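# Slide the reel fully onto the scanner glass

## Task

Reposition the reel that currently straddles the edge of the scanner's glass so the entire reel rests flat on the glass with the same face up as before. It must stay there on its own, not held by the robot, and at the end the grippers must release it and withdraw.

## Robot and tools

Robot: two arms, left_arm and right_arm, each ending in a two-finger gripper. In the gripper's own axes the fingers point along +z and close along y. The reported hand point sits between the finger pads, roughly 1 cm short of the tips.

Scene frame (used in result lines): origin on the table top midway between the arms, +x out over the table, +z up, left_arm on the +y side. The arm names do not match the left or right of any picture. Printed positions are in metres, orientations are quaternions in w,x,y,z order, and they can be slightly wrong, more so at long reach.

execute_actions takes "actions", a list holding one item or none, plus optional "pictures" (boolean). An empty list only reports the current state. {"steps": n} with no rows is a wait of up to 300 control steps (each 1/30 s), counted from the previous result, so thinking time is included. {"rows": [...], "steps": k} runs k steps (1 to 15, default 15); each row drives one step, and the final row is reused if rows run out.

Every row, and the target of move, is one flat list of 14 numbers covering both arms: left_arm dx, dy, dz, rx, ry, rz, opening, then right_arm in the same order. All values lie in -1 to 1. The first six are an offset, not a pose: they are expressed in that gripper's own axes and measured from its pose in the most recent result that showed it (or from where it is when the action begins, for a scene's first call or a later call within the same reply). Each row is measured from that same base, not from the row before. Scale: 1.0 equals 0.6 m of translation or 180 degrees of rotation; rx, ry, rz form a single rotation vector. Opening is absolute, not an offset: +1 is fully open (0.094 m), -1 is closed. Because offsets are counted from the last reported pose, all zeros pulls an arm back to that pose; it is not a pause.

Each control step clips the commanded pose to within 70 mm and 16 degrees of the measured pose, and inverse kinematics favours position over orientation. After an action, an arm only continues to its last clipped pose, so large displacements need several calls; read the resulting pose and send the remainder. Arms tend to finish a centimetre or more low, and repeated zero offsets let them droop further. To keep an arm steady, send the correction back to its desired pose in the reply's first call and zeros in later calls, raising the aim if it still sags.

move: arguments "target" (one 14-number row as above, offsets from the last shown pose) and "speed" (m/s, 0.002 to 0.5, default 0.25; rotation capped at twice that in rad/s). Both grippers follow straight paths that finish together, lasting 0.5 to 10 s; longer paths are cut off at 10 s. Openings are sent at the start. Paths ignore obstacles and the other arm, and grippers may lag, drift or overshoot speed, particularly near full arm extension. Faster contact and targets deeper past the contact push harder. The result adds a "move:" line giving the ending (done, off_target, moving, held, fault) and limits (paced means the sent pose was clipped; held means a check blocked some steps, after which the arm may jump quickly), plus each gripper's distance from its target.

wait: "seconds" from 0 to 10; lets the simulation run with no new command.

zoom_image: "camera" (cam_high, cam_low, cam_left_wrist, cam_right_wrist) and "region" [x0, y0, x1, y1] in pixels of that camera's 504x504 image, origin top-left, at most 504 by 504.

finished_scene: "scene", the number of the scene being ended. Irreversible; the result reports success. Call it only once the reel lies flat and fully on the glass, unheld, with grippers open and clear.

Result lines: the state line lists each gripper's position and quaternion. grip_measured is finger opening on the same scale as commanded opening (the last joint value gives metres); readings may be off by about 1 mm. To hold something, command roughly 0.03 below grip_measured; a smaller gap grips more gently. "pose unreachable" means the clearance check altered or blocked that arm's command; HELD marks steps where a row was not fully sent. "Hand target" shows where the controller is currently driving each gripper. FAULT or OVER-TEMPERATURE FAULT lines mean an arm was stopped. MOTOR HOT warns at 75 °C; at 90 °C that arm halts for 10 s, and at 100 °C it goes limp and falls. Holding loads heats motors, even while you are thinking, so avoid long holds.

Joint ranges in rad (base to gripper): waist -2.618 to 3.054, shoulder 0 to 3.142, elbow 0 to 3.142, wrist pitch -1.571 to 1.571, wrist yaw -1.571 to 1.571, wrist roll -2.094 to 2.094.

Nothing is kept back; each result is taken when its action ends. Pictures come with every result unless turned off.

Avoid: knocking the reel or anything else off the table, flipping the reel, dropping it, slamming or pressing hard into the glass, and letting the arms collide or push on each other. Occasional outside tugs or pushes may disturb held or loose objects, so check the pictures before finishing.

Each tool is called after ">>>" as a command line: name --argument value for each argument, lists and objects as JSON in quotes; but a table of rows of numbers goes row by row, as --pt "numbers of a row", without its own name.

## Session

I'll start by looking at the scene.

>>> execute_actions --actions '[]'

Scene clock: 0.00 s of 4800.00 s.
left_arm: end_effector_position=(+0.4265, +0.1114, +0.1164) grip_measured=+1.000 end_effector_quat_wxyz=(+0.077, +0.773, +0.629, -0.014) | right_arm: end_effector_position=(+0.4042, -0.1364, +0.3490) grip_measured=+1.000 end_effector_quat_wxyz=(+0.404, +0.031, +0.851, -0.334)
Joint positions: left_arm=[-0.199  2.23   2.129 -1.353  0.105  1.436  0.094] | right_arm=[ 0.445  2.067  2.415 -1.414  1.03   0.343  0.094]
Joint velocities: left_arm=[-0.012  0.012 -0.002 -0.022 -0.022  0.037  0.   ] | right_arm=[ 0.002 -0.007 -0.002  0.007 -0.037 -0.081  0.   ]
Hand target (left_arm): +0.427, +0.108, +0.129; +0.093, +0.773, +0.628, -0.013
Hand target (right_arm): +0.402, -0.140, +0.359; +0.414, +0.040, +0.845, -0.336

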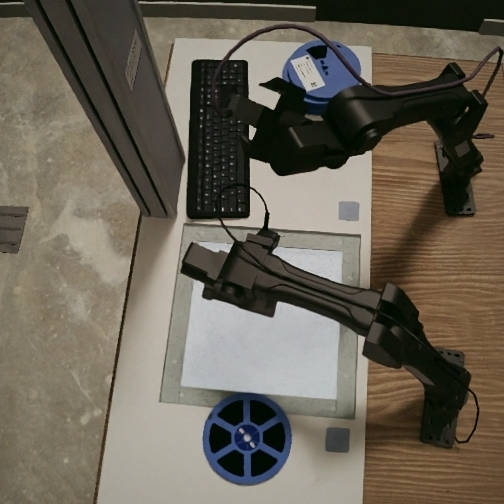

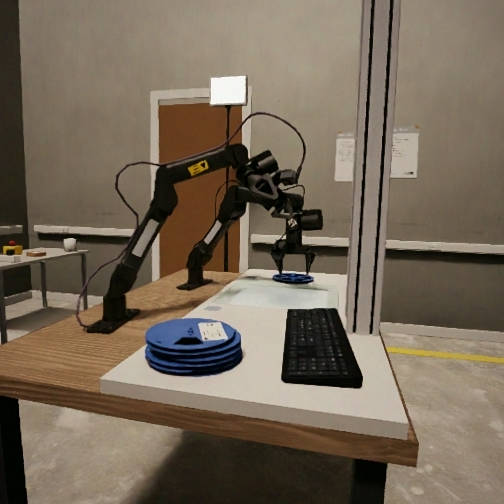

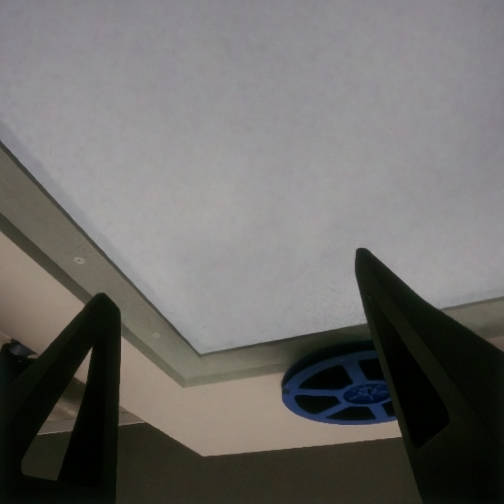

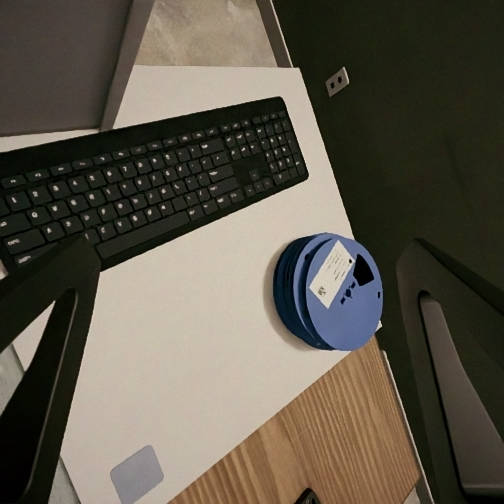

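>>> zoom_image --camera "cam_high" --region '[130, 200, 400, 504]'

>>> zoom_image --camera "cam_low" --region '[180, 230, 380, 330]'

Region (130, 200, 400, 504) of cam_high's 504x504 image, scaled by 1.658, with more detail than that image has.

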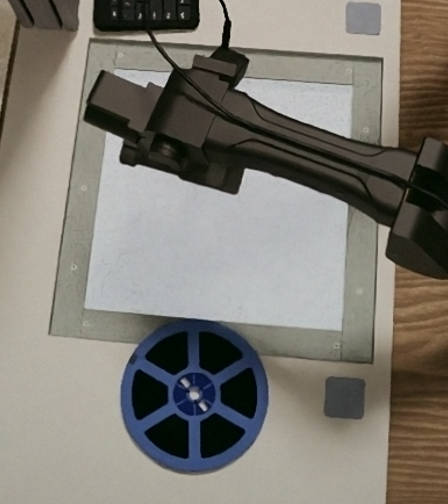

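Region (180, 230, 380, 330) of cam_low's 504x504 image, scaled by 2.520, with more detail than that image has.

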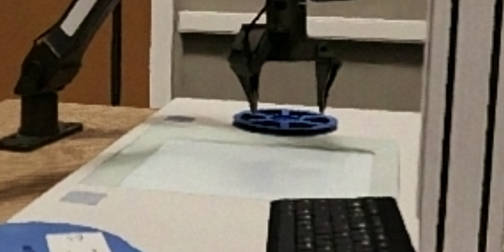

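>>> move --target '[0.4793, -0.1345, -0.1617, 0.0249, 0.0436, -0.1204, 1, -0.008, -0.0149, -0.0064, 0, 0, 0, 1]' --speed 0.25

Scene clock: 57.63 s of 4800.00 s.
left_arm: end_effector_position=(+0.3998, +0.4230, +0.1698) grip_measured=+1.000 end_effector_quat_wxyz=(+0.020, +0.637, +0.769, +0.045) | right_arm: end_effector_position=(+0.4013, -0.1366, +0.3547) grip_measured=+1.000 end_effector_quat_wxyz=(+0.404, +0.029, +0.854, -0.327)
Joint positions: left_arm=[ 0.472  2.143  2.211 -1.541 -0.011  1.722  0.094] | right_arm=[ 0.445  2.067  2.449 -1.439  1.015  0.338  0.094]
Joint velocities: left_arm=[-0.002  0.002  0.002 -0.022  0.037  0.007  0.   ] | right_arm=[ 0.017 -0.012  0.022 -0.007  0.022  0.081  0.   ]
Hand target (left_arm): +0.400, +0.419, +0.173; +0.022, +0.642, +0.765, +0.041
Hand target (right_arm): +0.402, -0.140, +0.359; +0.404, +0.031, +0.851, -0.334
Off the commanded pose (left_arm): 0.003 m, 6 deg.
Off the commanded pose (right_arm): 0.006 m, 1 deg.
joint sent to its limit (left arm) — the command would take joint 4 (wrist pitch) past its lower limit, so that joint was sent only as far as its limit.
After step 90, 52.90 s passed at rest.
move: off_target (left_arm)

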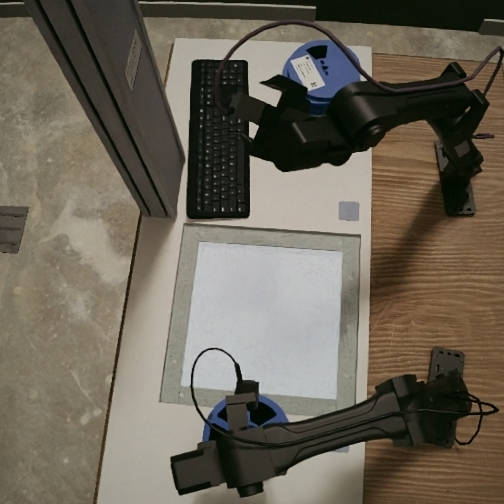

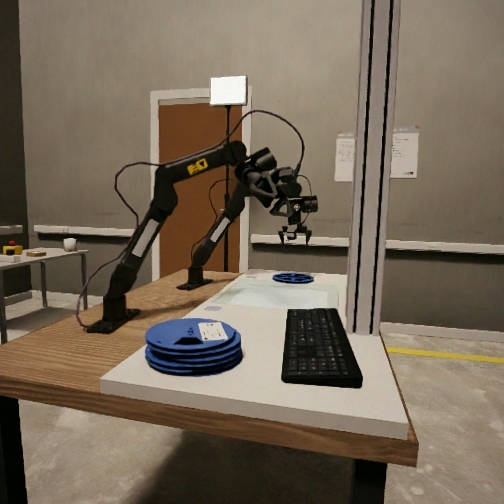

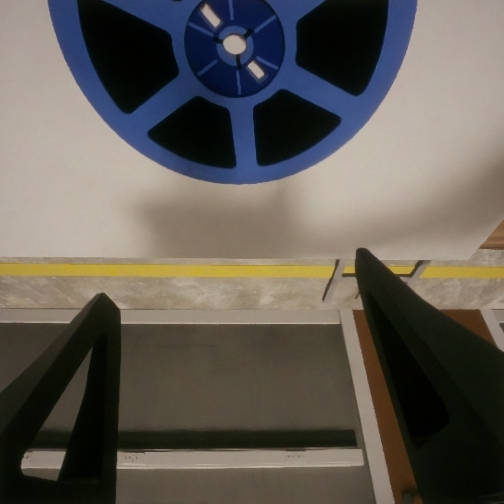

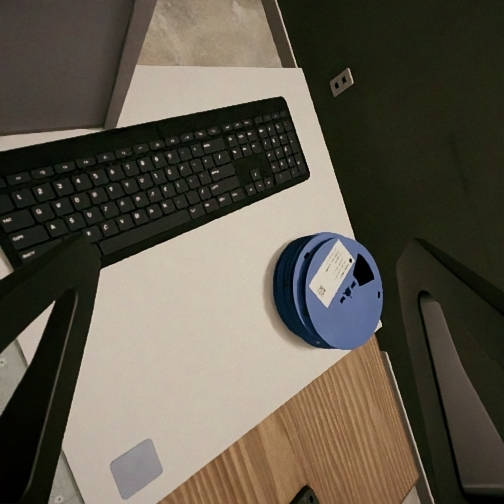

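>>> move --target '[0.1356, -0.0099, 0.1195, 0.0301, -0.0087, 0.004, 1, -0.0046, -0.0079, 0.0009, 0, 0, 0, 1]' --speed 0.15

Scene clock: 90.70 s of 4800.00 s.
left_arm: end_effector_position=(+0.3787, +0.5028, +0.0892) grip_measured=+1.000 end_effector_quat_wxyz=(-0.012, +0.641, +0.767, -0.015) | right_arm: end_effector_position=(+0.4014, -0.1347, +0.3525) grip_measured=+1.000 end_effector_quat_wxyz=(+0.400, +0.023, +0.857, -0.323)
Joint positions: left_arm=[ 0.659  2.323  2.186 -1.47  -0.012  1.917  0.094] | right_arm=[ 0.445  2.067  2.449 -1.44   1.     0.33   0.094]
Joint velocities: left_arm=[-0.007  0.017  0.007 -0.007 -0.066 -0.007  0.   ] | right_arm=[-0.007  0.002 -0.012  0.022 -0.081  0.022  0.   ]
Hand target (left_arm): +0.384, +0.506, +0.101; +0.000, +0.643, +0.766, +0.001
Hand target (right_arm): +0.402, -0.140, +0.359; +0.404, +0.029, +0.854, -0.327
Off the commanded pose (left_arm): 0.013 m, 2 deg.
Off the commanded pose (right_arm): 0.008 m, 1 deg.
After step 90, 28.77 s passed at rest.
move: off_target (left_arm)

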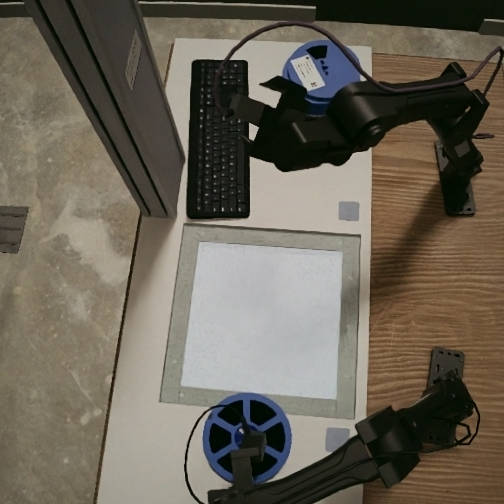

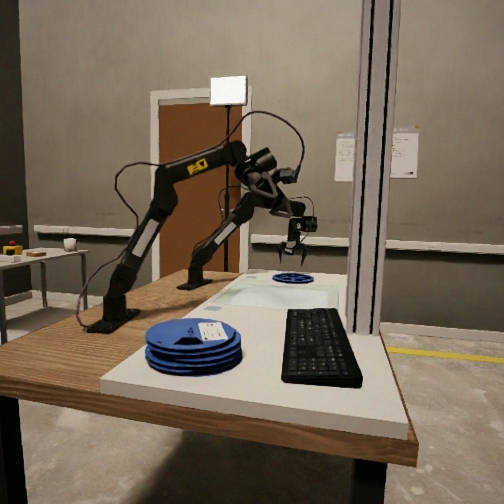

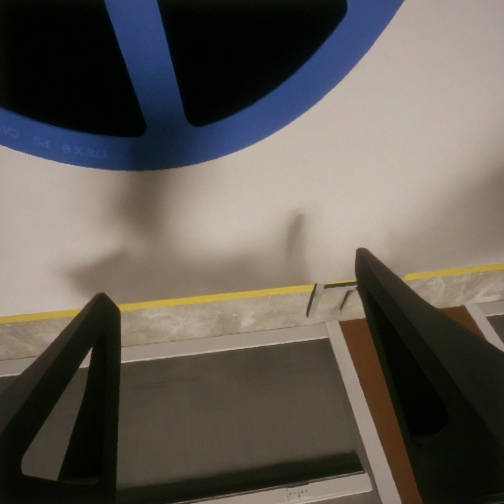

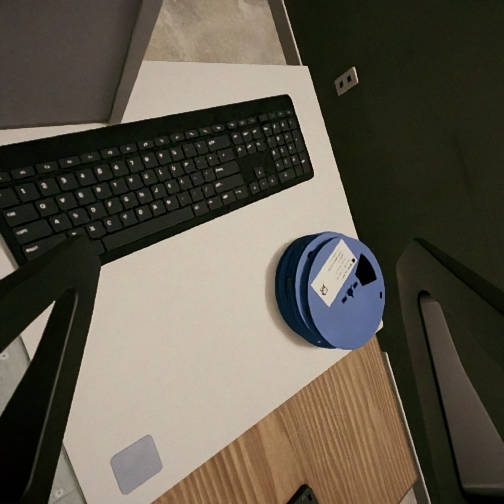

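>>> zoom_image --camera "cam_low" --region '[240, 220, 350, 300]'

>>> zoom_image --camera "cam_high" --region '[150, 360, 370, 504]'

Region (240, 220, 350, 300) of cam_low's 504x504 image, scaled by 4.582, with more detail than that image has; it fills the top 367 rows of this view, and the rest is white.

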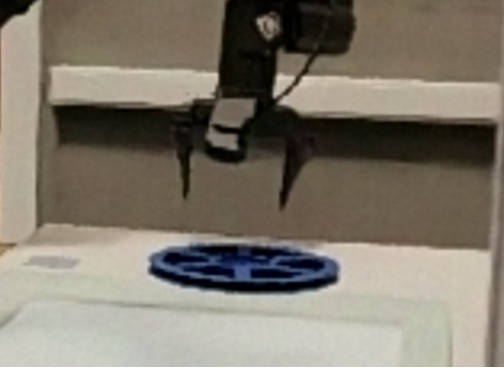

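Region (150, 360, 370, 504) of cam_high's 504x504 image, scaled by 2.291, with more detail than that image has; it fills the top 330 rows of this view, and the rest is white.

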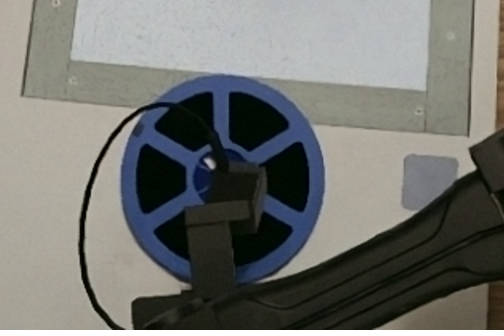

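>>> move --target '[-0.0146, 0.0281, 0.0376, -0.0223, 0.0003, 0.0013, 1, -0.0064, -0.0124, 0.001, 0, 0, 0, 1]' --speed 0.06

Scene clock: 145.07 s of 4800.00 s.
left_arm: end_effector_position=(+0.3902, +0.5036, +0.0543) grip_measured=+1.000 end_effector_quat_wxyz=(-0.003, +0.641, +0.768, +0.002) | right_arm: end_effector_position=(+0.4021, -0.1348, +0.3502) grip_measured=+1.000 end_effector_quat_wxyz=(+0.395, +0.017, +0.861, -0.319)
Joint positions: left_arm=[ 0.649  2.323  2.049 -1.295 -0.008  1.906  0.094] | right_arm=[ 0.44   2.067  2.449 -1.44   0.982  0.315  0.094]
Joint velocities: left_arm=[ 0.017 -0.022 -0.007  0.037  0.037  0.066  0.   ] | right_arm=[ 0.012  0.012 -0.002 -0.022  0.022 -0.066  0.   ]
Hand target (left_arm): +0.395, +0.497, +0.066; +0.010, +0.643, +0.765, +0.012
Hand target (right_arm): +0.402, -0.140, +0.359; +0.401, +0.023, +0.857, -0.322
Off the commanded pose (left_arm): 0.015 m, 2 deg.
Off the commanded pose (right_arm): 0.010 m, 1 deg.
After step 90, 50.27 s passed at rest.
move: off_target (left_arm)

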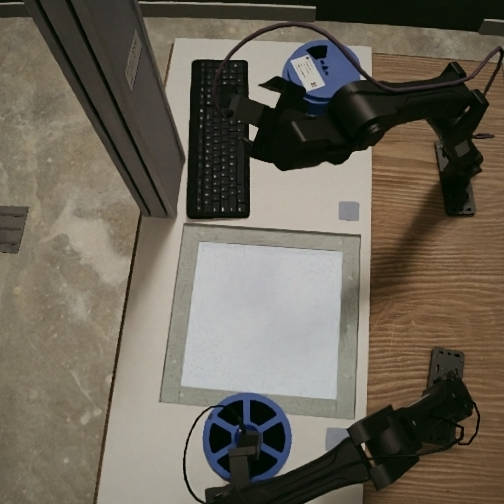

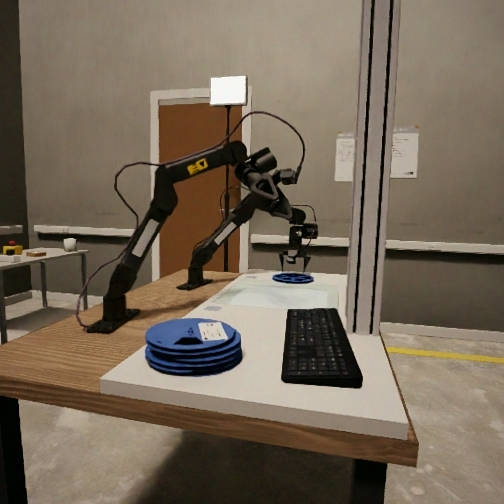

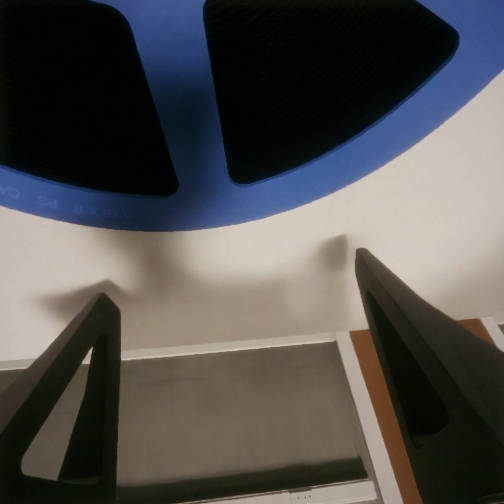

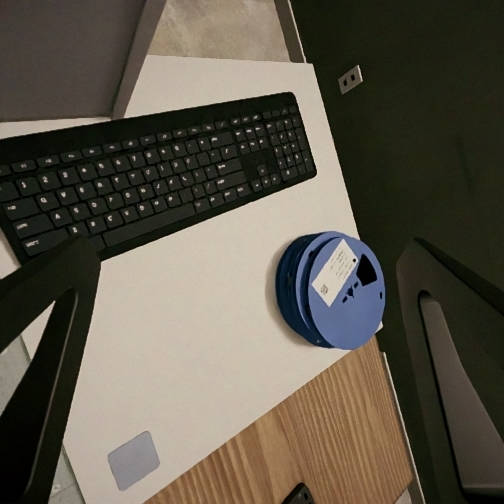

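>>> zoom_image --camera "cam_low" --region '[250, 240, 340, 300]'

Region (250, 240, 340, 300) of cam_low's 504x504 image, scaled by 5.600, with more detail than that image has.

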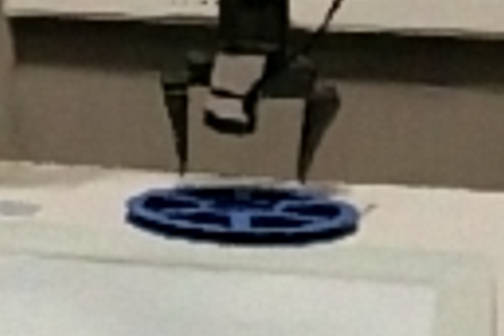

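>>> move --target '[-0.027, 0.0033, -0.008, -0.0102, -0.0023, 0.001, 1, -0.0085, -0.015, -0.0015, 0, 0, 0, 1]' --speed 0.03

Scene clock: 165.03 s of 4800.00 s.
left_arm: end_effector_position=(+0.3899, +0.4942, +0.0451) grip_measured=+1.000 end_effector_quat_wxyz=(-0.005, +0.640, +0.768, -0.001) | right_arm: end_effector_position=(+0.4019, -0.1352, +0.3544) grip_measured=+1.000 end_effector_quat_wxyz=(+0.396, +0.013, +0.864, -0.312)
Joint positions: left_arm=[ 0.631  2.309  1.988 -1.255 -0.008  1.886  0.094] | right_arm=[ 0.435  2.069  2.477 -1.45   0.965  0.3    0.094]
Joint velocities: left_arm=[ 0.002  0.002  0.012 -0.037 -0.051 -0.095  0.   ] | right_arm=[-0.007  0.012  0.002 -0.081 -0.051 -0.051  0.   ]
Hand target (left_arm): +0.395, +0.488, +0.059; +0.009, +0.642, +0.766, +0.011
Hand target (right_arm): +0.402, -0.140, +0.359; +0.396, +0.016, +0.861, -0.319
Off the commanded pose (left_arm): 0.016 m, 2 deg.
Off the commanded pose (right_arm): 0.007 m, 1 deg.
After step 90, 16.03 s passed at rest.
move: off_target (left_arm)

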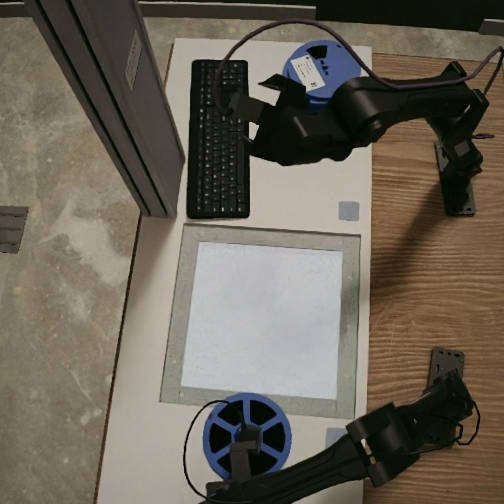

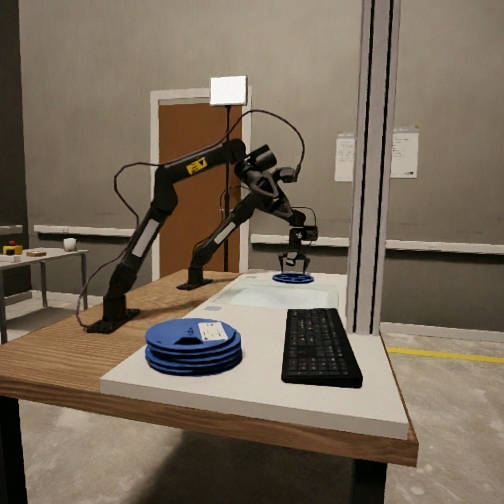

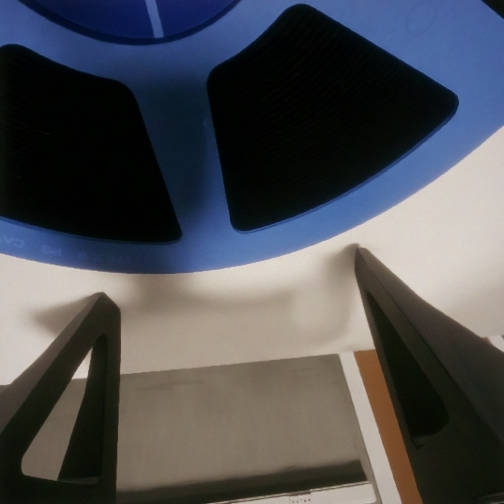

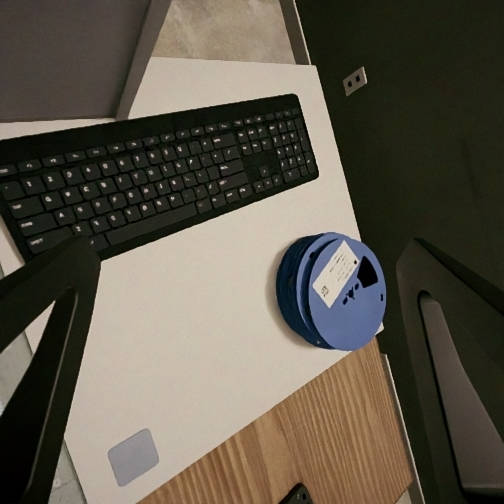

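>>> execute_actions --actions '[{"rows": [ [-0.0148, 0.0056, -0.0243, -0.013, -0.0025, 0, 1, -0.0038, -0.0103, 0.0014, 0, 0, 0, 1], [-0.0180, 0.0049, -0.0254, -0.013, -0.0025, 0, 1, -0.0038, -0.0103, 0.0014, 0, 0, 0, 1], [-0.0213, 0.0042, -0.0264, -0.013, -0.0025, 0, 1, -0.0038, -0.0103, 0.0014, 0, 0, 0, 1], [-0.0246, 0.0035, -0.0274, -0.013, -0.0025, 0, 1, -0.0038, -0.0103, 0.0014, 0, 0, 0, 1], [-0.0278, 0.0028, -0.0284, -0.013, -0.0025, 0, 1, -0.0038, -0.0103, 0.0014, 0, 0, 0, 1], [-0.0311, 0.0021, -0.0294, -0.013, -0.0025, 0, 1, -0.0038, -0.0103, 0.0014, 0, 0, 0, 1], [-0.0343, 0.0014, -0.0295, -0.013, -0.0025, 0, 1, -0.0038, -0.0103, 0.0014, 0, 0, 0, 1], [-0.0376, 0.0007, -0.0295, -0.013, -0.0025, 0, 1, -0.0038, -0.0103, 0.0014, 0, 0, 0, 1], [-0.0409, 0.0000, -0.0295, -0.013, -0.0025, 0, 1, -0.0038, -0.0103, 0.0014, 0, 0, 0, 1], [-0.0441, -0.0007, -0.0295, -0.013, -0.0025, 0, 1, -0.0038, -0.0103, 0.0014, 0, 0, 0, 1], [-0.0474, -0.0014, -0.0296, -0.013, -0.0025, 0, 1, -0.0038, -0.0103, 0.0014, 0, 0, 0, 1], [-0.0506, -0.0021, -0.0296, -0.013, -0.0025, 0, 1, -0.0038, -0.0103, 0.0014, 0, 0, 0, 1], [-0.0539, -0.0028, -0.0296, -0.013, -0.0025, 0, 1, -0.0038, -0.0103, 0.0014, 0, 0, 0, 1], [-0.0571, -0.0035, -0.0296, -0.013, -0.0025, 0, 1, -0.0038, -0.0103, 0.0014, 0, 0, 0, 1], [-0.0604, -0.0042, -0.0296, -0.013, -0.0025, 0, 1, -0.0038, -0.0103, 0.0014, 0, 0, 0, 1] ], "steps": 15}]' --pictures false

>>> execute_actions --actions '[{"steps": 20}]'

Scene clock: 185.97 s of 4800.00 s.
left_arm: end_effector_position=(+0.3879, +0.4676, +0.0481) grip_measured=+1.000 end_effector_quat_wxyz=(-0.005, +0.642, +0.767, -0.003) | right_arm: end_effector_position=(+0.4021, -0.1348, +0.3522) grip_measured=+1.000 end_effector_quat_wxyz=(+0.391, +0.008, +0.867, -0.309)
Joint positions: left_arm=[ 0.58   2.25   1.901 -1.232 -0.007  1.839  0.094] | right_arm=[ 0.432  2.069  2.477 -1.452  0.948  0.29   0.094]
Joint velocities: left_arm=[-0.115 -0.1   -0.183  0.125 -0.037 -0.139  0.   ] | right_arm=[ 0.002 -0.012 -0.002 -0.007  0.022 -0.037  0.   ]
Hand target (left_arm): +0.394, +0.458, +0.062; +0.012, +0.640, +0.768, +0.011
Hand target (right_arm): +0.402, -0.140, +0.359; +0.396, +0.013, +0.864, -0.312
Off the commanded pose (left_arm): 0.018 m, 3 deg.
Off the commanded pose (right_arm): 0.008 m, 1 deg.
Steps of this call (steps 1 to 90: nothing new was sent; then 17.43 s passed at rest; steps 91 to 105: all 15 steps of this action). Readings (end_effector_position):
91: left_arm (+0.3901, +0.4943, +0.0449) | right_arm (+0.4017, -0.1352, +0.3540)
92: left_arm (+0.3899, +0.4941, +0.0450) | right_arm (+0.4018, -0.1350, +0.3536)
94: left_arm (+0.3885, +0.4924, +0.0450) | right_arm (+0.4019, -0.1350, +0.3531)
98: left_arm (+0.3871, +0.4846, +0.0460) | right_arm (+0.4021, -0.1351, +0.3525)
105: the state above

Scene clock: 186.63 s of 4800.00 s.
left_arm: end_effector_position=(+0.3884, +0.4636, +0.0482) grip_measured=+1.000 end_effector_quat_wxyz=(-0.005, +0.639, +0.769, -0.003) | right_arm: end_effector_position=(+0.4022, -0.1347, +0.3521) grip_measured=+1.000 end_effector_quat_wxyz=(+0.391, +0.008, +0.867, -0.308)
Joint positions: left_arm=[ 0.571  2.243  1.89  -1.227 -0.007  1.824  0.094] | right_arm=[ 0.432  2.069  2.477 -1.452  0.947  0.29   0.094]
Joint velocities: left_arm=[-0.022 -0.012  0.002 -0.037  0.022  0.007  0.   ] | right_arm=[-0.007 -0.002 -0.007  0.022  0.007 -0.022  0.   ]
Hand target (left_arm): +0.394, +0.458, +0.062; +0.011, +0.641, +0.768, +0.011
Hand target (right_arm): +0.402, -0.140, +0.359; +0.396, +0.014, +0.864, -0.312
Off the commanded pose (left_arm): 0.016 m, 3 deg.
Off the commanded pose (right_arm): 0.009 m, 1 deg.
Steps of this call (steps 1 to 20: nothing new was sent). Readings (end_effector_position):
1: left_arm (+0.3879, +0.4659, +0.0481) | right_arm (+0.4021, -0.1348, +0.3522)
2: left_arm (+0.3880, +0.4647, +0.0483) | right_arm (+0.4021, -0.1348, +0.3522)
4: left_arm (+0.3885, +0.4636, +0.0484) | right_arm (+0.4021, -0.1348, +0.3522)
8: left_arm (+0.3884, +0.4636, +0.0482) | right_arm (+0.4021, -0.1348, +0.3522)
20: the state above

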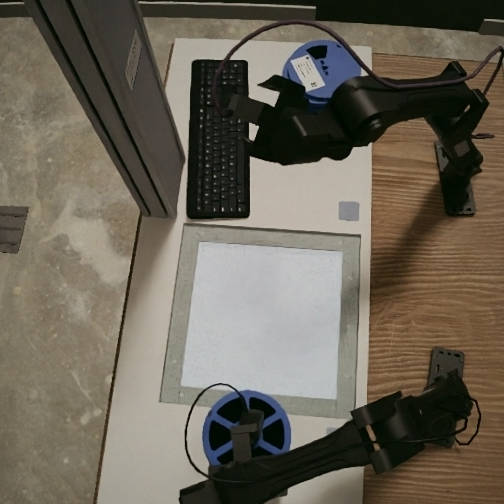

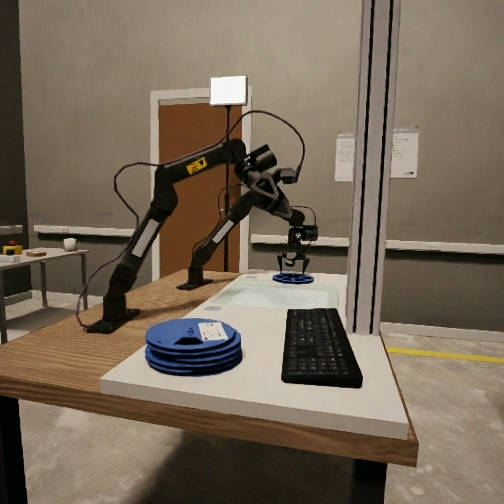

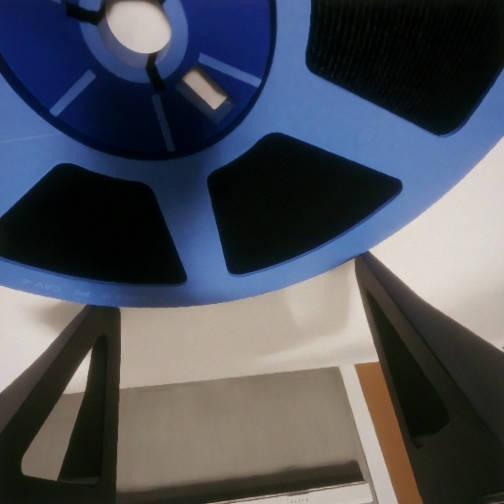

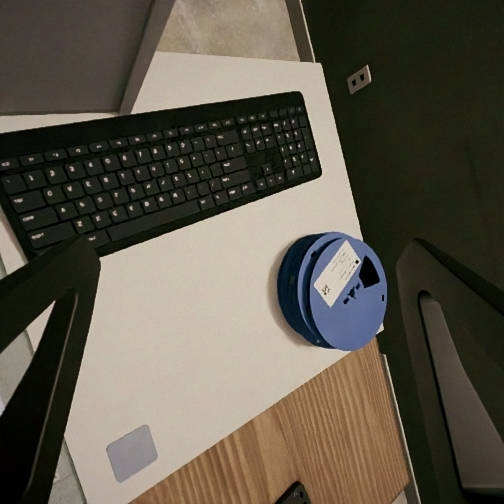

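>>> execute_actions --actions '[{"rows": [ [-0.0132, 0.0067, -0.0215, -0.016, -0.003, 0.002, 1, -0.006, -0.0132, 0, 0, 0, 0, 1], [-0.0173, 0.0058, -0.0210, -0.018, -0.0033, 0.002, 1, -0.006, -0.0132, 0, 0, 0, 0, 1], [-0.0222, 0.0047, -0.0206, -0.0196, -0.0033, 0.002, 1, -0.006, -0.0132, 0, 0, 0, 0, 1], [-0.0279, 0.0035, -0.0206, -0.0196, -0.0033, 0.002, 1, -0.006, -0.0132, 0, 0, 0, 0, 1], [-0.0336, 0.0023, -0.0206, -0.0196, -0.0033, 0.002, 1, -0.006, -0.0132, 0, 0, 0, 0, 1], [-0.0393, 0.0010, -0.0206, -0.0196, -0.0033, 0.002, 1, -0.006, -0.0132, 0, 0, 0, 0, 1], [-0.0450, -0.0002, -0.0206, -0.0196, -0.0033, 0.002, 1, -0.006, -0.0132, 0, 0, 0, 0, 1], [-0.0507, -0.0015, -0.0207, -0.0196, -0.0033, 0.002, 1, -0.006, -0.0132, 0, 0, 0, 0, 1], [-0.0564, -0.0027, -0.0207, -0.0196, -0.0033, 0.002, 1, -0.006, -0.0132, 0, 0, 0, 0, 1], [-0.0621, -0.0040, -0.0207, -0.0196, -0.0033, 0.002, 1, -0.006, -0.0132, 0, 0, 0, 0, 1], [-0.0678, -0.0052, -0.0207, -0.0196, -0.0033, 0.002, 1, -0.006, -0.0132, 0, 0, 0, 0, 1], [-0.0735, -0.0064, -0.0207, -0.0196, -0.0033, 0.002, 1, -0.006, -0.0132, 0, 0, 0, 0, 1], [-0.0792, -0.0077, -0.0207, -0.0196, -0.0033, 0.002, 1, -0.006, -0.0132, 0, 0, 0, 0, 1], [-0.0849, -0.0089, -0.0207, -0.0196, -0.0033, 0.002, 1, -0.006, -0.0132, 0, 0, 0, 0, 1], [-0.0906, -0.0102, -0.0207, -0.0196, -0.0033, 0.002, 1, -0.006, -0.0132, 0, 0, 0, 0, 1] ], "steps": 15}]' --pictures false

>>> execute_actions --actions '[{"rows": [ [-0.0282, 0.0047, -0.0233, -0.0135, -0.0025, 0.002, 1, -0.006, -0.0132, 0, 0, 0, 0, 1], [-0.0339, 0.0035, -0.0233, -0.0135, -0.0025, 0.002, 1, -0.006, -0.0132, 0, 0, 0, 0, 1], [-0.0396, 0.0023, -0.0233, -0.0135, -0.0025, 0.002, 1, -0.006, -0.0132, 0, 0, 0, 0, 1], [-0.0453, 0.0010, -0.0233, -0.0135, -0.0025, 0.002, 1, -0.006, -0.0132, 0, 0, 0, 0, 1], [-0.0510, -0.0002, -0.0233, -0.0135, -0.0025, 0.002, 1, -0.006, -0.0132, 0, 0, 0, 0, 1], [-0.0567, -0.0015, -0.0233, -0.0135, -0.0025, 0.002, 1, -0.006, -0.0132, 0, 0, 0, 0, 1], [-0.0624, -0.0027, -0.0233, -0.0135, -0.0025, 0.002, 1, -0.006, -0.0132, 0, 0, 0, 0, 1], [-0.0681, -0.0039, -0.0233, -0.0135, -0.0025, 0.002, 1, -0.006, -0.0132, 0, 0, 0, 0, 1], [-0.0738, -0.0052, -0.0233, -0.0135, -0.0025, 0.002, 1, -0.006, -0.0132, 0, 0, 0, 0, 1], [-0.0795, -0.0064, -0.0233, -0.0135, -0.0025, 0.002, 1, -0.006, -0.0132, 0, 0, 0, 0, 1], [-0.0852, -0.0077, -0.0233, -0.0135, -0.0025, 0.002, 1, -0.006, -0.0132, 0, 0, 0, 0, 1], [-0.0909, -0.0089, -0.0233, -0.0135, -0.0025, 0.002, 1, -0.006, -0.0132, 0, 0, 0, 0, 1], [-0.0966, -0.0101, -0.0233, -0.0135, -0.0025, 0.002, 1, -0.006, -0.0132, 0, 0, 0, 0, 1], [-0.1010, -0.0111, -0.0233, -0.0135, -0.0025, 0.002, 1, -0.006, -0.0132, 0, 0, 0, 0, 1], [-0.1040, -0.0118, -0.0233, -0.0135, -0.0025, 0.002, 1, -0.006, -0.0132, 0, 0, 0, 0, 1] ], "steps": 15}]' --pictures false

>>> execute_actions --actions '[{"steps": 10}]'

Scene clock: 217.47 s of 4800.00 s.
left_arm: end_effector_position=(+0.3861, +0.4228, +0.0462) grip_measured=+1.000 end_effector_quat_wxyz=(-0.002, +0.646, +0.763, +0.003) | right_arm: end_effector_position=(+0.4028, -0.1348, +0.3501) grip_measured=+1.000 end_effector_quat_wxyz=(+0.386, +0.001, +0.871, -0.305)
Joint positions: left_arm=[ 0.484  2.155  1.739 -1.152 -0.007  1.754  0.094] | right_arm=[ 0.427  2.069  2.477 -1.452  0.931  0.276  0.094]
Joint velocities: left_arm=[-0.247 -0.149 -0.252  0.095 -0.066 -0.242  0.   ] | right_arm=[-0.002 -0.012  0.002  0.037 -0.022  0.081  0.   ]
Hand target (left_arm): +0.392, +0.409, +0.060; +0.018, +0.642, +0.766, +0.015
Hand target (right_arm): +0.402, -0.140, +0.359; +0.391, +0.007, +0.867, -0.308
Off the commanded pose (left_arm): 0.021 m, 3 deg.
Off the commanded pose (right_arm): 0.010 m, 1 deg.
Steps of this call (steps 1 to 90: nothing new was sent; then 27.33 s passed at rest; steps 91 to 105: all 15 steps of this action). Readings (end_effector_position):
91: left_arm (+0.3884, +0.4636, +0.0480) | right_arm (+0.4022, -0.1346, +0.3519)
92: left_arm (+0.3881, +0.4634, +0.0475) | right_arm (+0.4023, -0.1346, +0.3515)
94: left_arm (+0.3861, +0.4618, +0.0464) | right_arm (+0.4025, -0.1348, +0.3509)
98: left_arm (+0.3843, +0.4518, +0.0465) | right_arm (+0.4028, -0.1351, +0.3504)
105: the state above

Scene clock: 217.97 s of 4800.00 s.
left_arm: end_effector_position=(+0.3850, +0.3712, +0.0464) grip_measured=+1.000 end_effector_quat_wxyz=(-0.003, +0.653, +0.757, +0.002) | right_arm: end_effector_position=(+0.4035, -0.1352, +0.3480) grip_measured=+1.000 end_effector_quat_wxyz=(+0.381, -0.005, +0.874, -0.302)
Joint positions: left_arm=[ 0.363  2.093  1.643 -1.12  -0.007  1.651  0.094] | right_arm=[ 0.421  2.069  2.477 -1.452  0.914  0.262  0.094]
Joint velocities: left_arm=[-0.227 -0.105 -0.129  0.051 -0.051 -0.198  0.   ] | right_arm=[ 0.012 -0.007  0.017  0.051 -0.051  0.037  0.   ]
Hand target (left_arm): +0.389, +0.360, +0.059; +0.015, +0.649, +0.761, +0.014
Hand target (right_arm): +0.403, -0.141, +0.356; +0.386, +0.001, +0.870, -0.305
Off the commanded pose (left_arm): 0.018 m, 3 deg.
Off the commanded pose (right_arm): 0.010 m, 1 deg.
Steps of this call (steps 1 to 15: all 15 steps of this action). Readings (end_effector_position):
1: left_arm (+0.3863, +0.4190, +0.0463) | right_arm (+0.4028, -0.1347, +0.3498)
2: left_arm (+0.3864, +0.4155, +0.0463) | right_arm (+0.4029, -0.1346, +0.3494)
4: left_arm (+0.3866, +0.4088, +0.0464) | right_arm (+0.4032, -0.1351, +0.3488)
8: left_arm (+0.3860, +0.3957, +0.0464) | right_arm (+0.4034, -0.1354, +0.3484)
15: the state above

Scene clock: 218.30 s of 4800.00 s.
left_arm: end_effector_position=(+0.3852, +0.3638, +0.0465) grip_measured=+1.000 end_effector_quat_wxyz=(-0.003, +0.650, +0.760, +0.002) | right_arm: end_effector_position=(+0.4035, -0.1351, +0.3480) grip_measured=+1.000 end_effector_quat_wxyz=(+0.381, -0.005, +0.874, -0.302)
Joint positions: left_arm=[ 0.345  2.088  1.635 -1.118 -0.007  1.625  0.094] | right_arm=[ 0.421  2.069  2.477 -1.452  0.913  0.262  0.094]
Joint velocities: left_arm=[-0.007  0.012 -0.002 -0.007 -0.037  0.051  0.   ] | right_arm=[-0.007  0.002  0.007  0.007 -0.081 -0.022  0.   ]
Hand target (left_arm): +0.389, +0.360, +0.059; +0.015, +0.649, +0.761, +0.014
Hand target (right_arm): +0.403, -0.141, +0.356; +0.386, +0.001, +0.870, -0.305
Off the commanded pose (left_arm): 0.014 m, 3 deg.
Off the commanded pose (right_arm): 0.010 m, 1 deg.
Steps of this call (steps 1 to 10: nothing new was sent). Readings (end_effector_position):
1: left_arm (+0.3850, +0.3682, +0.0464) | right_arm (+0.4035, -0.1352, +0.3480)
2: left_arm (+0.3850, +0.3661, +0.0465) | right_arm (+0.4035, -0.1352, +0.3480)
4: left_arm (+0.3853, +0.3638, +0.0467) | right_arm (+0.4035, -0.1352, +0.3480)
8: left_arm (+0.3852, +0.3638, +0.0465) | right_arm (+0.4035, -0.1351, +0.3480)
10: the state above

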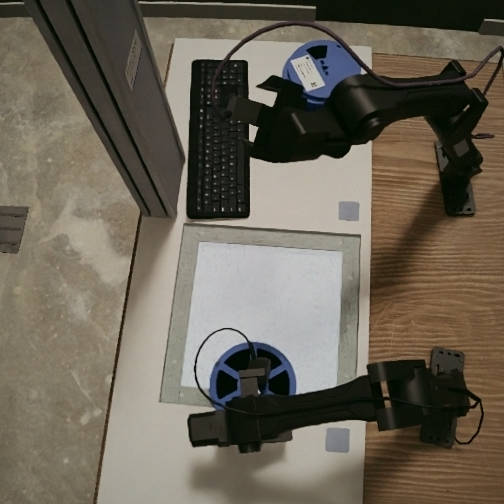

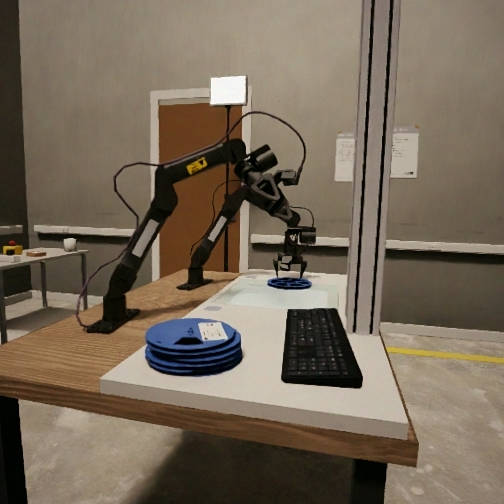

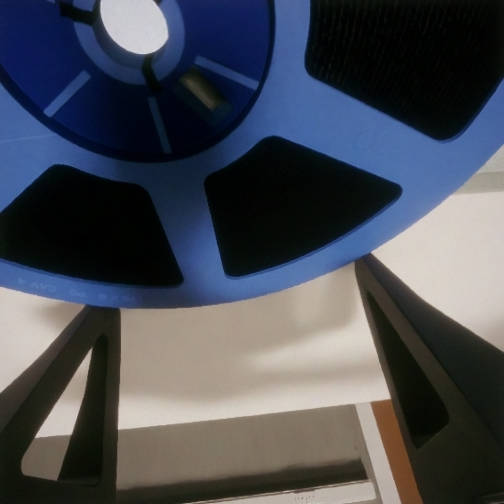

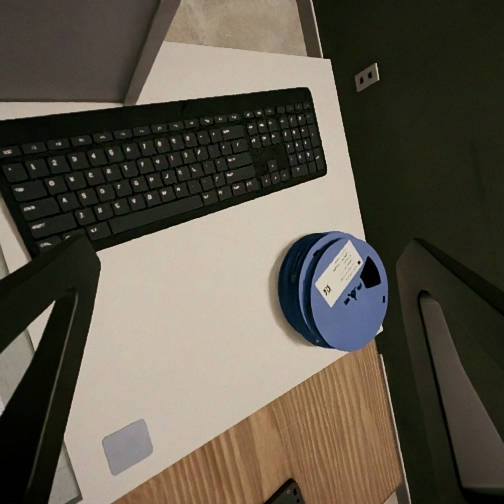

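>>> zoom_image --camera "cam_left_wrist" --region '[320, 130, 504, 300]'

Region (320, 130, 504, 300) of cam_left_wrist's 504x504 image, scaled by 2.739, with more detail than that image has; it fills the top 466 rows of this view, and the rest is white.

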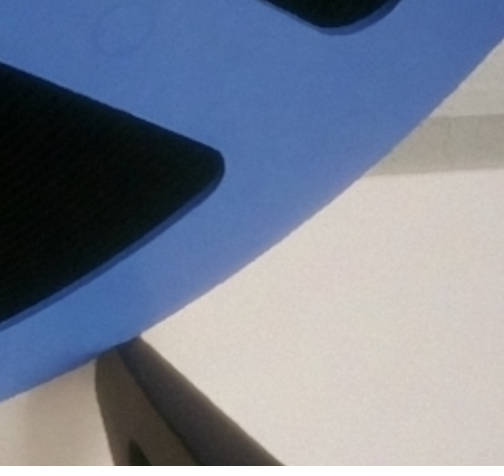

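>>> execute_actions --actions '[{"rows": [ [-0.0095, 0.0047, -0.0209, -0.0133, -0.0037, 0, 1, -0.006, -0.0132, 0, 0, 0, 0, 1], [-0.0136, 0.0038, -0.0209, -0.0133, -0.0037, 0, 1, -0.006, -0.0132, 0, 0, 0, 0, 1], [-0.0185, 0.0026, -0.0210, -0.0133, -0.0037, 0, 1, -0.006, -0.0132, 0, 0, 0, 0, 1], [-0.0242, 0.0013, -0.0210, -0.0133, -0.0037, 0, 1, -0.006, -0.0132, 0, 0, 0, 0, 1], [-0.0299, 0.0000, -0.0211, -0.0133, -0.0037, 0, 1, -0.006, -0.0132, 0, 0, 0, 0, 1], [-0.0356, -0.0013, -0.0211, -0.0133, -0.0037, 0, 1, -0.006, -0.0132, 0, 0, 0, 0, 1], [-0.0413, -0.0026, -0.0211, -0.0133, -0.0037, 0, 1, -0.006, -0.0132, 0, 0, 0, 0, 1], [-0.0470, -0.0039, -0.0212, -0.0133, -0.0037, 0, 1, -0.006, -0.0132, 0, 0, 0, 0, 1], [-0.0527, -0.0052, -0.0212, -0.0133, -0.0037, 0, 1, -0.006, -0.0132, 0, 0, 0, 0, 1], [-0.0584, -0.0065, -0.0213, -0.0133, -0.0037, 0, 1, -0.006, -0.0132, 0, 0, 0, 0, 1], [-0.0641, -0.0079, -0.0213, -0.0133, -0.0037, 0, 1, -0.006, -0.0132, 0, 0, 0, 0, 1], [-0.0698, -0.0092, -0.0213, -0.0133, -0.0037, 0, 1, -0.006, -0.0132, 0, 0, 0, 0, 1], [-0.0755, -0.0105, -0.0214, -0.0133, -0.0037, 0, 1, -0.006, -0.0132, 0, 0, 0, 0, 1], [-0.0812, -0.0118, -0.0214, -0.0133, -0.0037, 0, 1, -0.006, -0.0132, 0, 0, 0, 0, 1], [-0.0869, -0.0131, -0.0215, -0.0133, -0.0037, 0, 1, -0.006, -0.0132, 0, 0, 0, 0, 1] ], "steps": 15}]' --pictures false

>>> execute_actions --actions '[{"rows": [ [-0.0282, 0.0038, -0.0215, -0.0133, -0.0035, 0, 1, -0.006, -0.0132, 0, 0, 0, 0, 1], [-0.0339, 0.0026, -0.0216, -0.0133, -0.0035, 0, 1, -0.006, -0.0132, 0, 0, 0, 0, 1], [-0.0396, 0.0013, -0.0216, -0.0133, -0.0035, 0, 1, -0.006, -0.0132, 0, 0, 0, 0, 1], [-0.0453, 0.0001, -0.0217, -0.0133, -0.0035, 0, 1, -0.006, -0.0132, 0, 0, 0, 0, 1], [-0.0511, -0.0012, -0.0217, -0.0133, -0.0035, 0, 1, -0.006, -0.0132, 0, 0, 0, 0, 1], [-0.0568, -0.0024, -0.0217, -0.0133, -0.0035, 0, 1, -0.006, -0.0132, 0, 0, 0, 0, 1], [-0.0625, -0.0037, -0.0218, -0.0133, -0.0035, 0, 1, -0.006, -0.0132, 0, 0, 0, 0, 1], [-0.0682, -0.0049, -0.0218, -0.0133, -0.0035, 0, 1, -0.006, -0.0132, 0, 0, 0, 0, 1], [-0.0739, -0.0062, -0.0219, -0.0133, -0.0035, 0, 1, -0.006, -0.0132, 0, 0, 0, 0, 1], [-0.0796, -0.0075, -0.0219, -0.0133, -0.0035, 0, 1, -0.006, -0.0132, 0, 0, 0, 0, 1], [-0.0853, -0.0087, -0.0219, -0.0133, -0.0035, 0, 1, -0.006, -0.0132, 0, 0, 0, 0, 1], [-0.0910, -0.0100, -0.0220, -0.0133, -0.0035, 0, 1, -0.006, -0.0132, 0, 0, 0, 0, 1], [-0.0967, -0.0112, -0.0220, -0.0133, -0.0035, 0, 1, -0.006, -0.0132, 0, 0, 0, 0, 1], [-0.1024, -0.0125, -0.0221, -0.0133, -0.0035, 0, 1, -0.006, -0.0132, 0, 0, 0, 0, 1], [-0.1082, -0.0137, -0.0221, -0.0133, -0.0035, 0, 1, -0.006, -0.0132, 0, 0, 0, 0, 1] ], "steps": 15}]' --pictures false

>>> execute_actions --actions '[{"rows": [ [-0.0282, 0.0038, -0.0213, -0.0133, -0.0035, 0, 1, -0.006, -0.0132, 0, 0, 0, 0, 1], [-0.0339, 0.0026, -0.0213, -0.0133, -0.0035, 0, 1, -0.006, -0.0132, 0, 0, 0, 0, 1], [-0.0396, 0.0013, -0.0214, -0.0133, -0.0035, 0, 1, -0.006, -0.0132, 0, 0, 0, 0, 1], [-0.0453, 0.0001, -0.0214, -0.0133, -0.0035, 0, 1, -0.006, -0.0132, 0, 0, 0, 0, 1], [-0.0510, -0.0012, -0.0214, -0.0133, -0.0035, 0, 1, -0.006, -0.0132, 0, 0, 0, 0, 1], [-0.0568, -0.0024, -0.0215, -0.0133, -0.0035, 0, 1, -0.006, -0.0132, 0, 0, 0, 0, 1], [-0.0625, -0.0037, -0.0215, -0.0133, -0.0035, 0, 1, -0.006, -0.0132, 0, 0, 0, 0, 1], [-0.0682, -0.0049, -0.0215, -0.0133, -0.0035, 0, 1, -0.006, -0.0132, 0, 0, 0, 0, 1], [-0.0739, -0.0062, -0.0216, -0.0133, -0.0035, 0, 1, -0.006, -0.0132, 0, 0, 0, 0, 1], [-0.0788, -0.0073, -0.0216, -0.0133, -0.0035, 0, 1, -0.006, -0.0132, 0, 0, 0, 0, 1], [-0.0829, -0.0082, -0.0216, -0.0133, -0.0035, 0, 1, -0.006, -0.0132, 0, 0, 0, 0, 1], [-0.0861, -0.0089, -0.0217, -0.0133, -0.0035, 0, 1, -0.006, -0.0132, 0, 0, 0, 0, 1], [-0.0886, -0.0094, -0.0217, -0.0133, -0.0035, 0, 1, -0.006, -0.0132, 0, 0, 0, 0, 1], [-0.0905, -0.0099, -0.0217, -0.0133, -0.0035, 0, 1, -0.006, -0.0132, 0, 0, 0, 0, 1], [-0.0918, -0.0101, -0.0217, -0.0133, -0.0035, 0, 1, -0.006, -0.0132, 0, 0, 0, 0, 1] ], "steps": 15}]' --pictures false

>>> execute_actions --actions '[{"steps": 8}]'

Scene clock: 265.53 s of 4800.00 s.
left_arm: end_effector_position=(+0.3822, +0.3244, +0.0461) grip_measured=+1.000 end_effector_quat_wxyz=(-0.004, +0.655, +0.755, +0.004) | right_arm: end_effector_position=(+0.4041, -0.1356, +0.3460) grip_measured=+1.000 end_effector_quat_wxyz=(+0.376, -0.011, +0.877, -0.298)
Joint positions: left_arm=[ 0.245  2.052  1.58  -1.099 -0.011  1.539  0.094] | right_arm=[ 0.416  2.069  2.477 -1.452  0.897  0.248  0.094]
Joint velocities: left_arm=[-0.271 -0.085 -0.085  0.066 -0.037 -0.227  0.   ] | right_arm=[-0.002 -0.007 -0.002 -0.11  -0.125  0.022  0.   ]
Hand target (left_arm): +0.385, +0.311, +0.058; +0.015, +0.651, +0.759, +0.012
Hand target (right_arm): +0.404, -0.141, +0.354; +0.382, -0.005, +0.874, -0.301
Off the commanded pose (left_arm): 0.019 m, 3 deg.
Off the commanded pose (right_arm): 0.010 m, 1 deg.
Steps of this call (steps 1 to 90: nothing new was sent; then 43.73 s passed at rest; steps 91 to 105: all 15 steps of this action). Readings (end_effector_position):
91: left_arm (+0.3852, +0.3638, +0.0465) | right_arm (+0.4035, -0.1350, +0.3477)
92: left_arm (+0.3852, +0.3638, +0.0465) | right_arm (+0.4036, -0.1350, +0.3473)
94: left_arm (+0.3845, +0.3631, +0.0461) | right_arm (+0.4039, -0.1354, +0.3467)
98: left_arm (+0.3829, +0.3538, +0.0462) | right_arm (+0.4041, -0.1359, +0.3463)
105: the state above

Scene clock: 266.03 s of 4800.00 s.
left_arm: end_effector_position=(+0.3808, +0.2731, +0.0462) grip_measured=+1.000 end_effector_quat_wxyz=(-0.006, +0.660, +0.751, +0.006) | right_arm: end_effector_position=(+0.4048, -0.1361, +0.3440) grip_measured=+1.000 end_effector_quat_wxyz=(+0.371, -0.017, +0.880, -0.295)
Joint positions: left_arm=[ 0.109  2.038  1.558 -1.093 -0.017  1.417  0.094] | right_arm=[ 0.409  2.069  2.477 -1.452  0.88   0.234  0.094]
Joint velocities: left_arm=[-0.247 -0.017 -0.032 -0.022  0.007 -0.271  0.   ] | right_arm=[-0.012 -0.012 -0.007 -0.022 -0.095 -0.007  0.   ]
Hand target (left_arm): +0.383, +0.259, +0.058; +0.014, +0.656, +0.755, +0.013
Hand target (right_arm): +0.405, -0.141, +0.352; +0.377, -0.011, +0.877, -0.298
Off the commanded pose (left_arm): 0.019 m, 3 deg.
Off the commanded pose (right_arm): 0.010 m, 1 deg.
Steps of this call (steps 1 to 15: all 15 steps of this action). Readings (end_effector_position):
1: left_arm (+0.3824, +0.3207, +0.0462) | right_arm (+0.4042, -0.1354, +0.3457)
2: left_arm (+0.3825, +0.3172, +0.0463) | right_arm (+0.4043, -0.1353, +0.3453)
4: left_arm (+0.3831, +0.3106, +0.0464) | right_arm (+0.4045, -0.1357, +0.3447)
8: left_arm (+0.3825, +0.2974, +0.0462) | right_arm (+0.4048, -0.1364, +0.3443)
15: the state above

Scene clock: 266.53 s of 4800.00 s.
left_arm: end_effector_position=(+0.3772, +0.2259, +0.0462) grip_measured=+1.000 end_effector_quat_wxyz=(-0.008, +0.665, +0.746, +0.010) | right_arm: end_effector_position=(+0.4055, -0.1368, +0.3420) grip_measured=+1.000 end_effector_quat_wxyz=(+0.366, -0.022, +0.883, -0.292)
Joint positions: left_arm=[-0.019  2.038  1.558 -1.092 -0.026  1.303  0.094] | right_arm=[ 0.403  2.069  2.477 -1.452  0.864  0.221  0.094]
Joint velocities: left_arm=[-0.134 -0.012  0.002  0.037 -0.022 -0.139  0.   ] | right_arm=[-0.002 -0.027  0.002  0.051 -0.007 -0.037  0.   ]
Hand target (left_arm): +0.381, +0.217, +0.058; +0.012, +0.661, +0.750, +0.016
Hand target (right_arm): +0.406, -0.142, +0.350; +0.372, -0.017, +0.880, -0.295
Off the commanded pose (left_arm): 0.015 m, 3 deg.
Off the commanded pose (right_arm): 0.010 m, 1 deg.
Steps of this call (steps 1 to 15: all 15 steps of this action). Readings (end_effector_position):
1: left_arm (+0.3806, +0.2697, +0.0461) | right_arm (+0.4049, -0.1359, +0.3437)
2: left_arm (+0.3806, +0.2664, +0.0461) | right_arm (+0.4050, -0.1361, +0.3433)
4: left_arm (+0.3803, +0.2597, +0.0461) | right_arm (+0.4052, -0.1365, +0.3428)
8: left_arm (+0.3794, +0.2461, +0.0462) | right_arm (+0.4055, -0.1372, +0.3423)
15: the state above

Scene clock: 266.80 s of 4800.00 s.
left_arm: end_effector_position=(+0.3769, +0.2237, +0.0462) grip_measured=+1.000 end_effector_quat_wxyz=(-0.008, +0.661, +0.750, +0.011) | right_arm: end_effector_position=(+0.4055, -0.1368, +0.3419) grip_measured=+1.000 end_effector_quat_wxyz=(+0.366, -0.022, +0.883, -0.292)
Joint positions: left_arm=[-0.025  2.038  1.558 -1.092 -0.026  1.286  0.094] | right_arm=[ 0.403  2.069  2.477 -1.452  0.863  0.22   0.094]
Joint velocities: left_arm=[-0.007 -0.007 -0.017 -0.007 -0.007 -0.066  0.   ] | right_arm=[-0.007 -0.012 -0.022 -0.007  0.022  0.037  0.   ]
Hand target (left_arm): +0.381, +0.217, +0.058; +0.012, +0.661, +0.750, +0.016
Hand target (right_arm): +0.406, -0.142, +0.350; +0.372, -0.017, +0.880, -0.295
Off the commanded pose (left_arm): 0.015 m, 2 deg.
Off the commanded pose (right_arm): 0.010 m, 1 deg.
Steps of this call (steps 1 to 8: nothing new was sent). Readings (end_effector_position):
1: left_arm (+0.3770, +0.2246, +0.0462) | right_arm (+0.4055, -0.1368, +0.3420)
2: left_arm (+0.3769, +0.2238, +0.0462) | right_arm (+0.4055, -0.1368, +0.3420)
4: left_arm (+0.3768, +0.2235, +0.0462) | right_arm (+0.4055, -0.1368, +0.3419)
8: the state above

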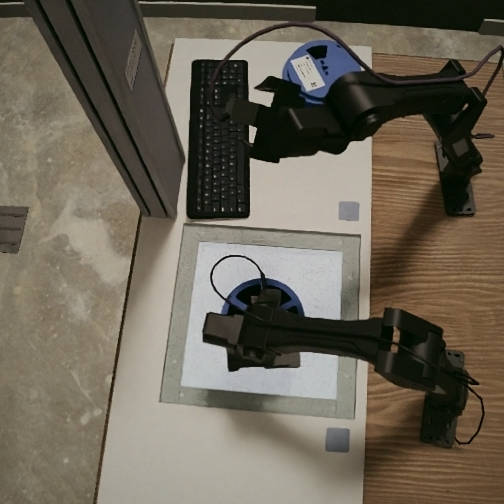

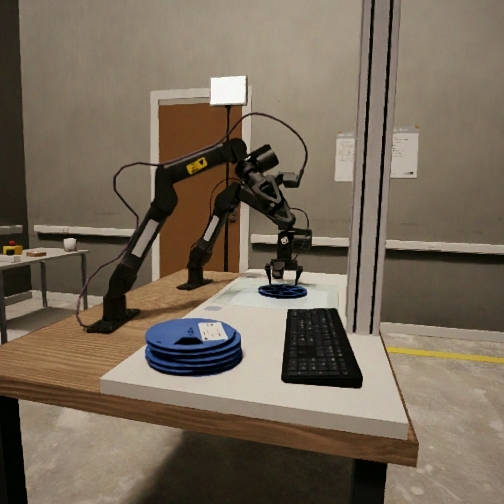

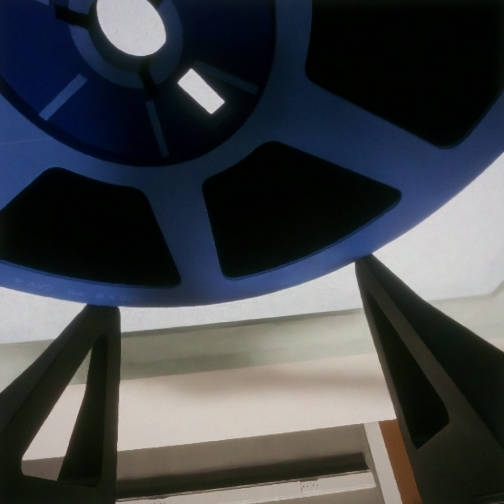

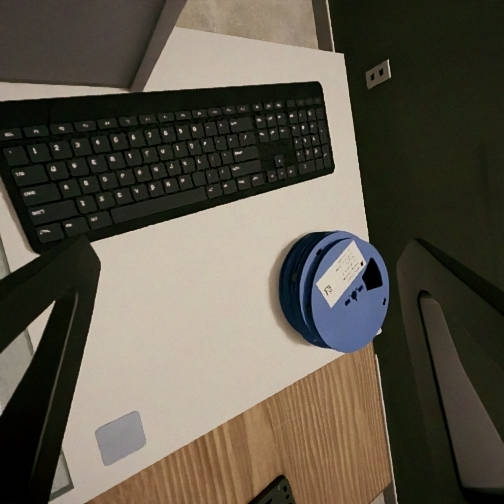

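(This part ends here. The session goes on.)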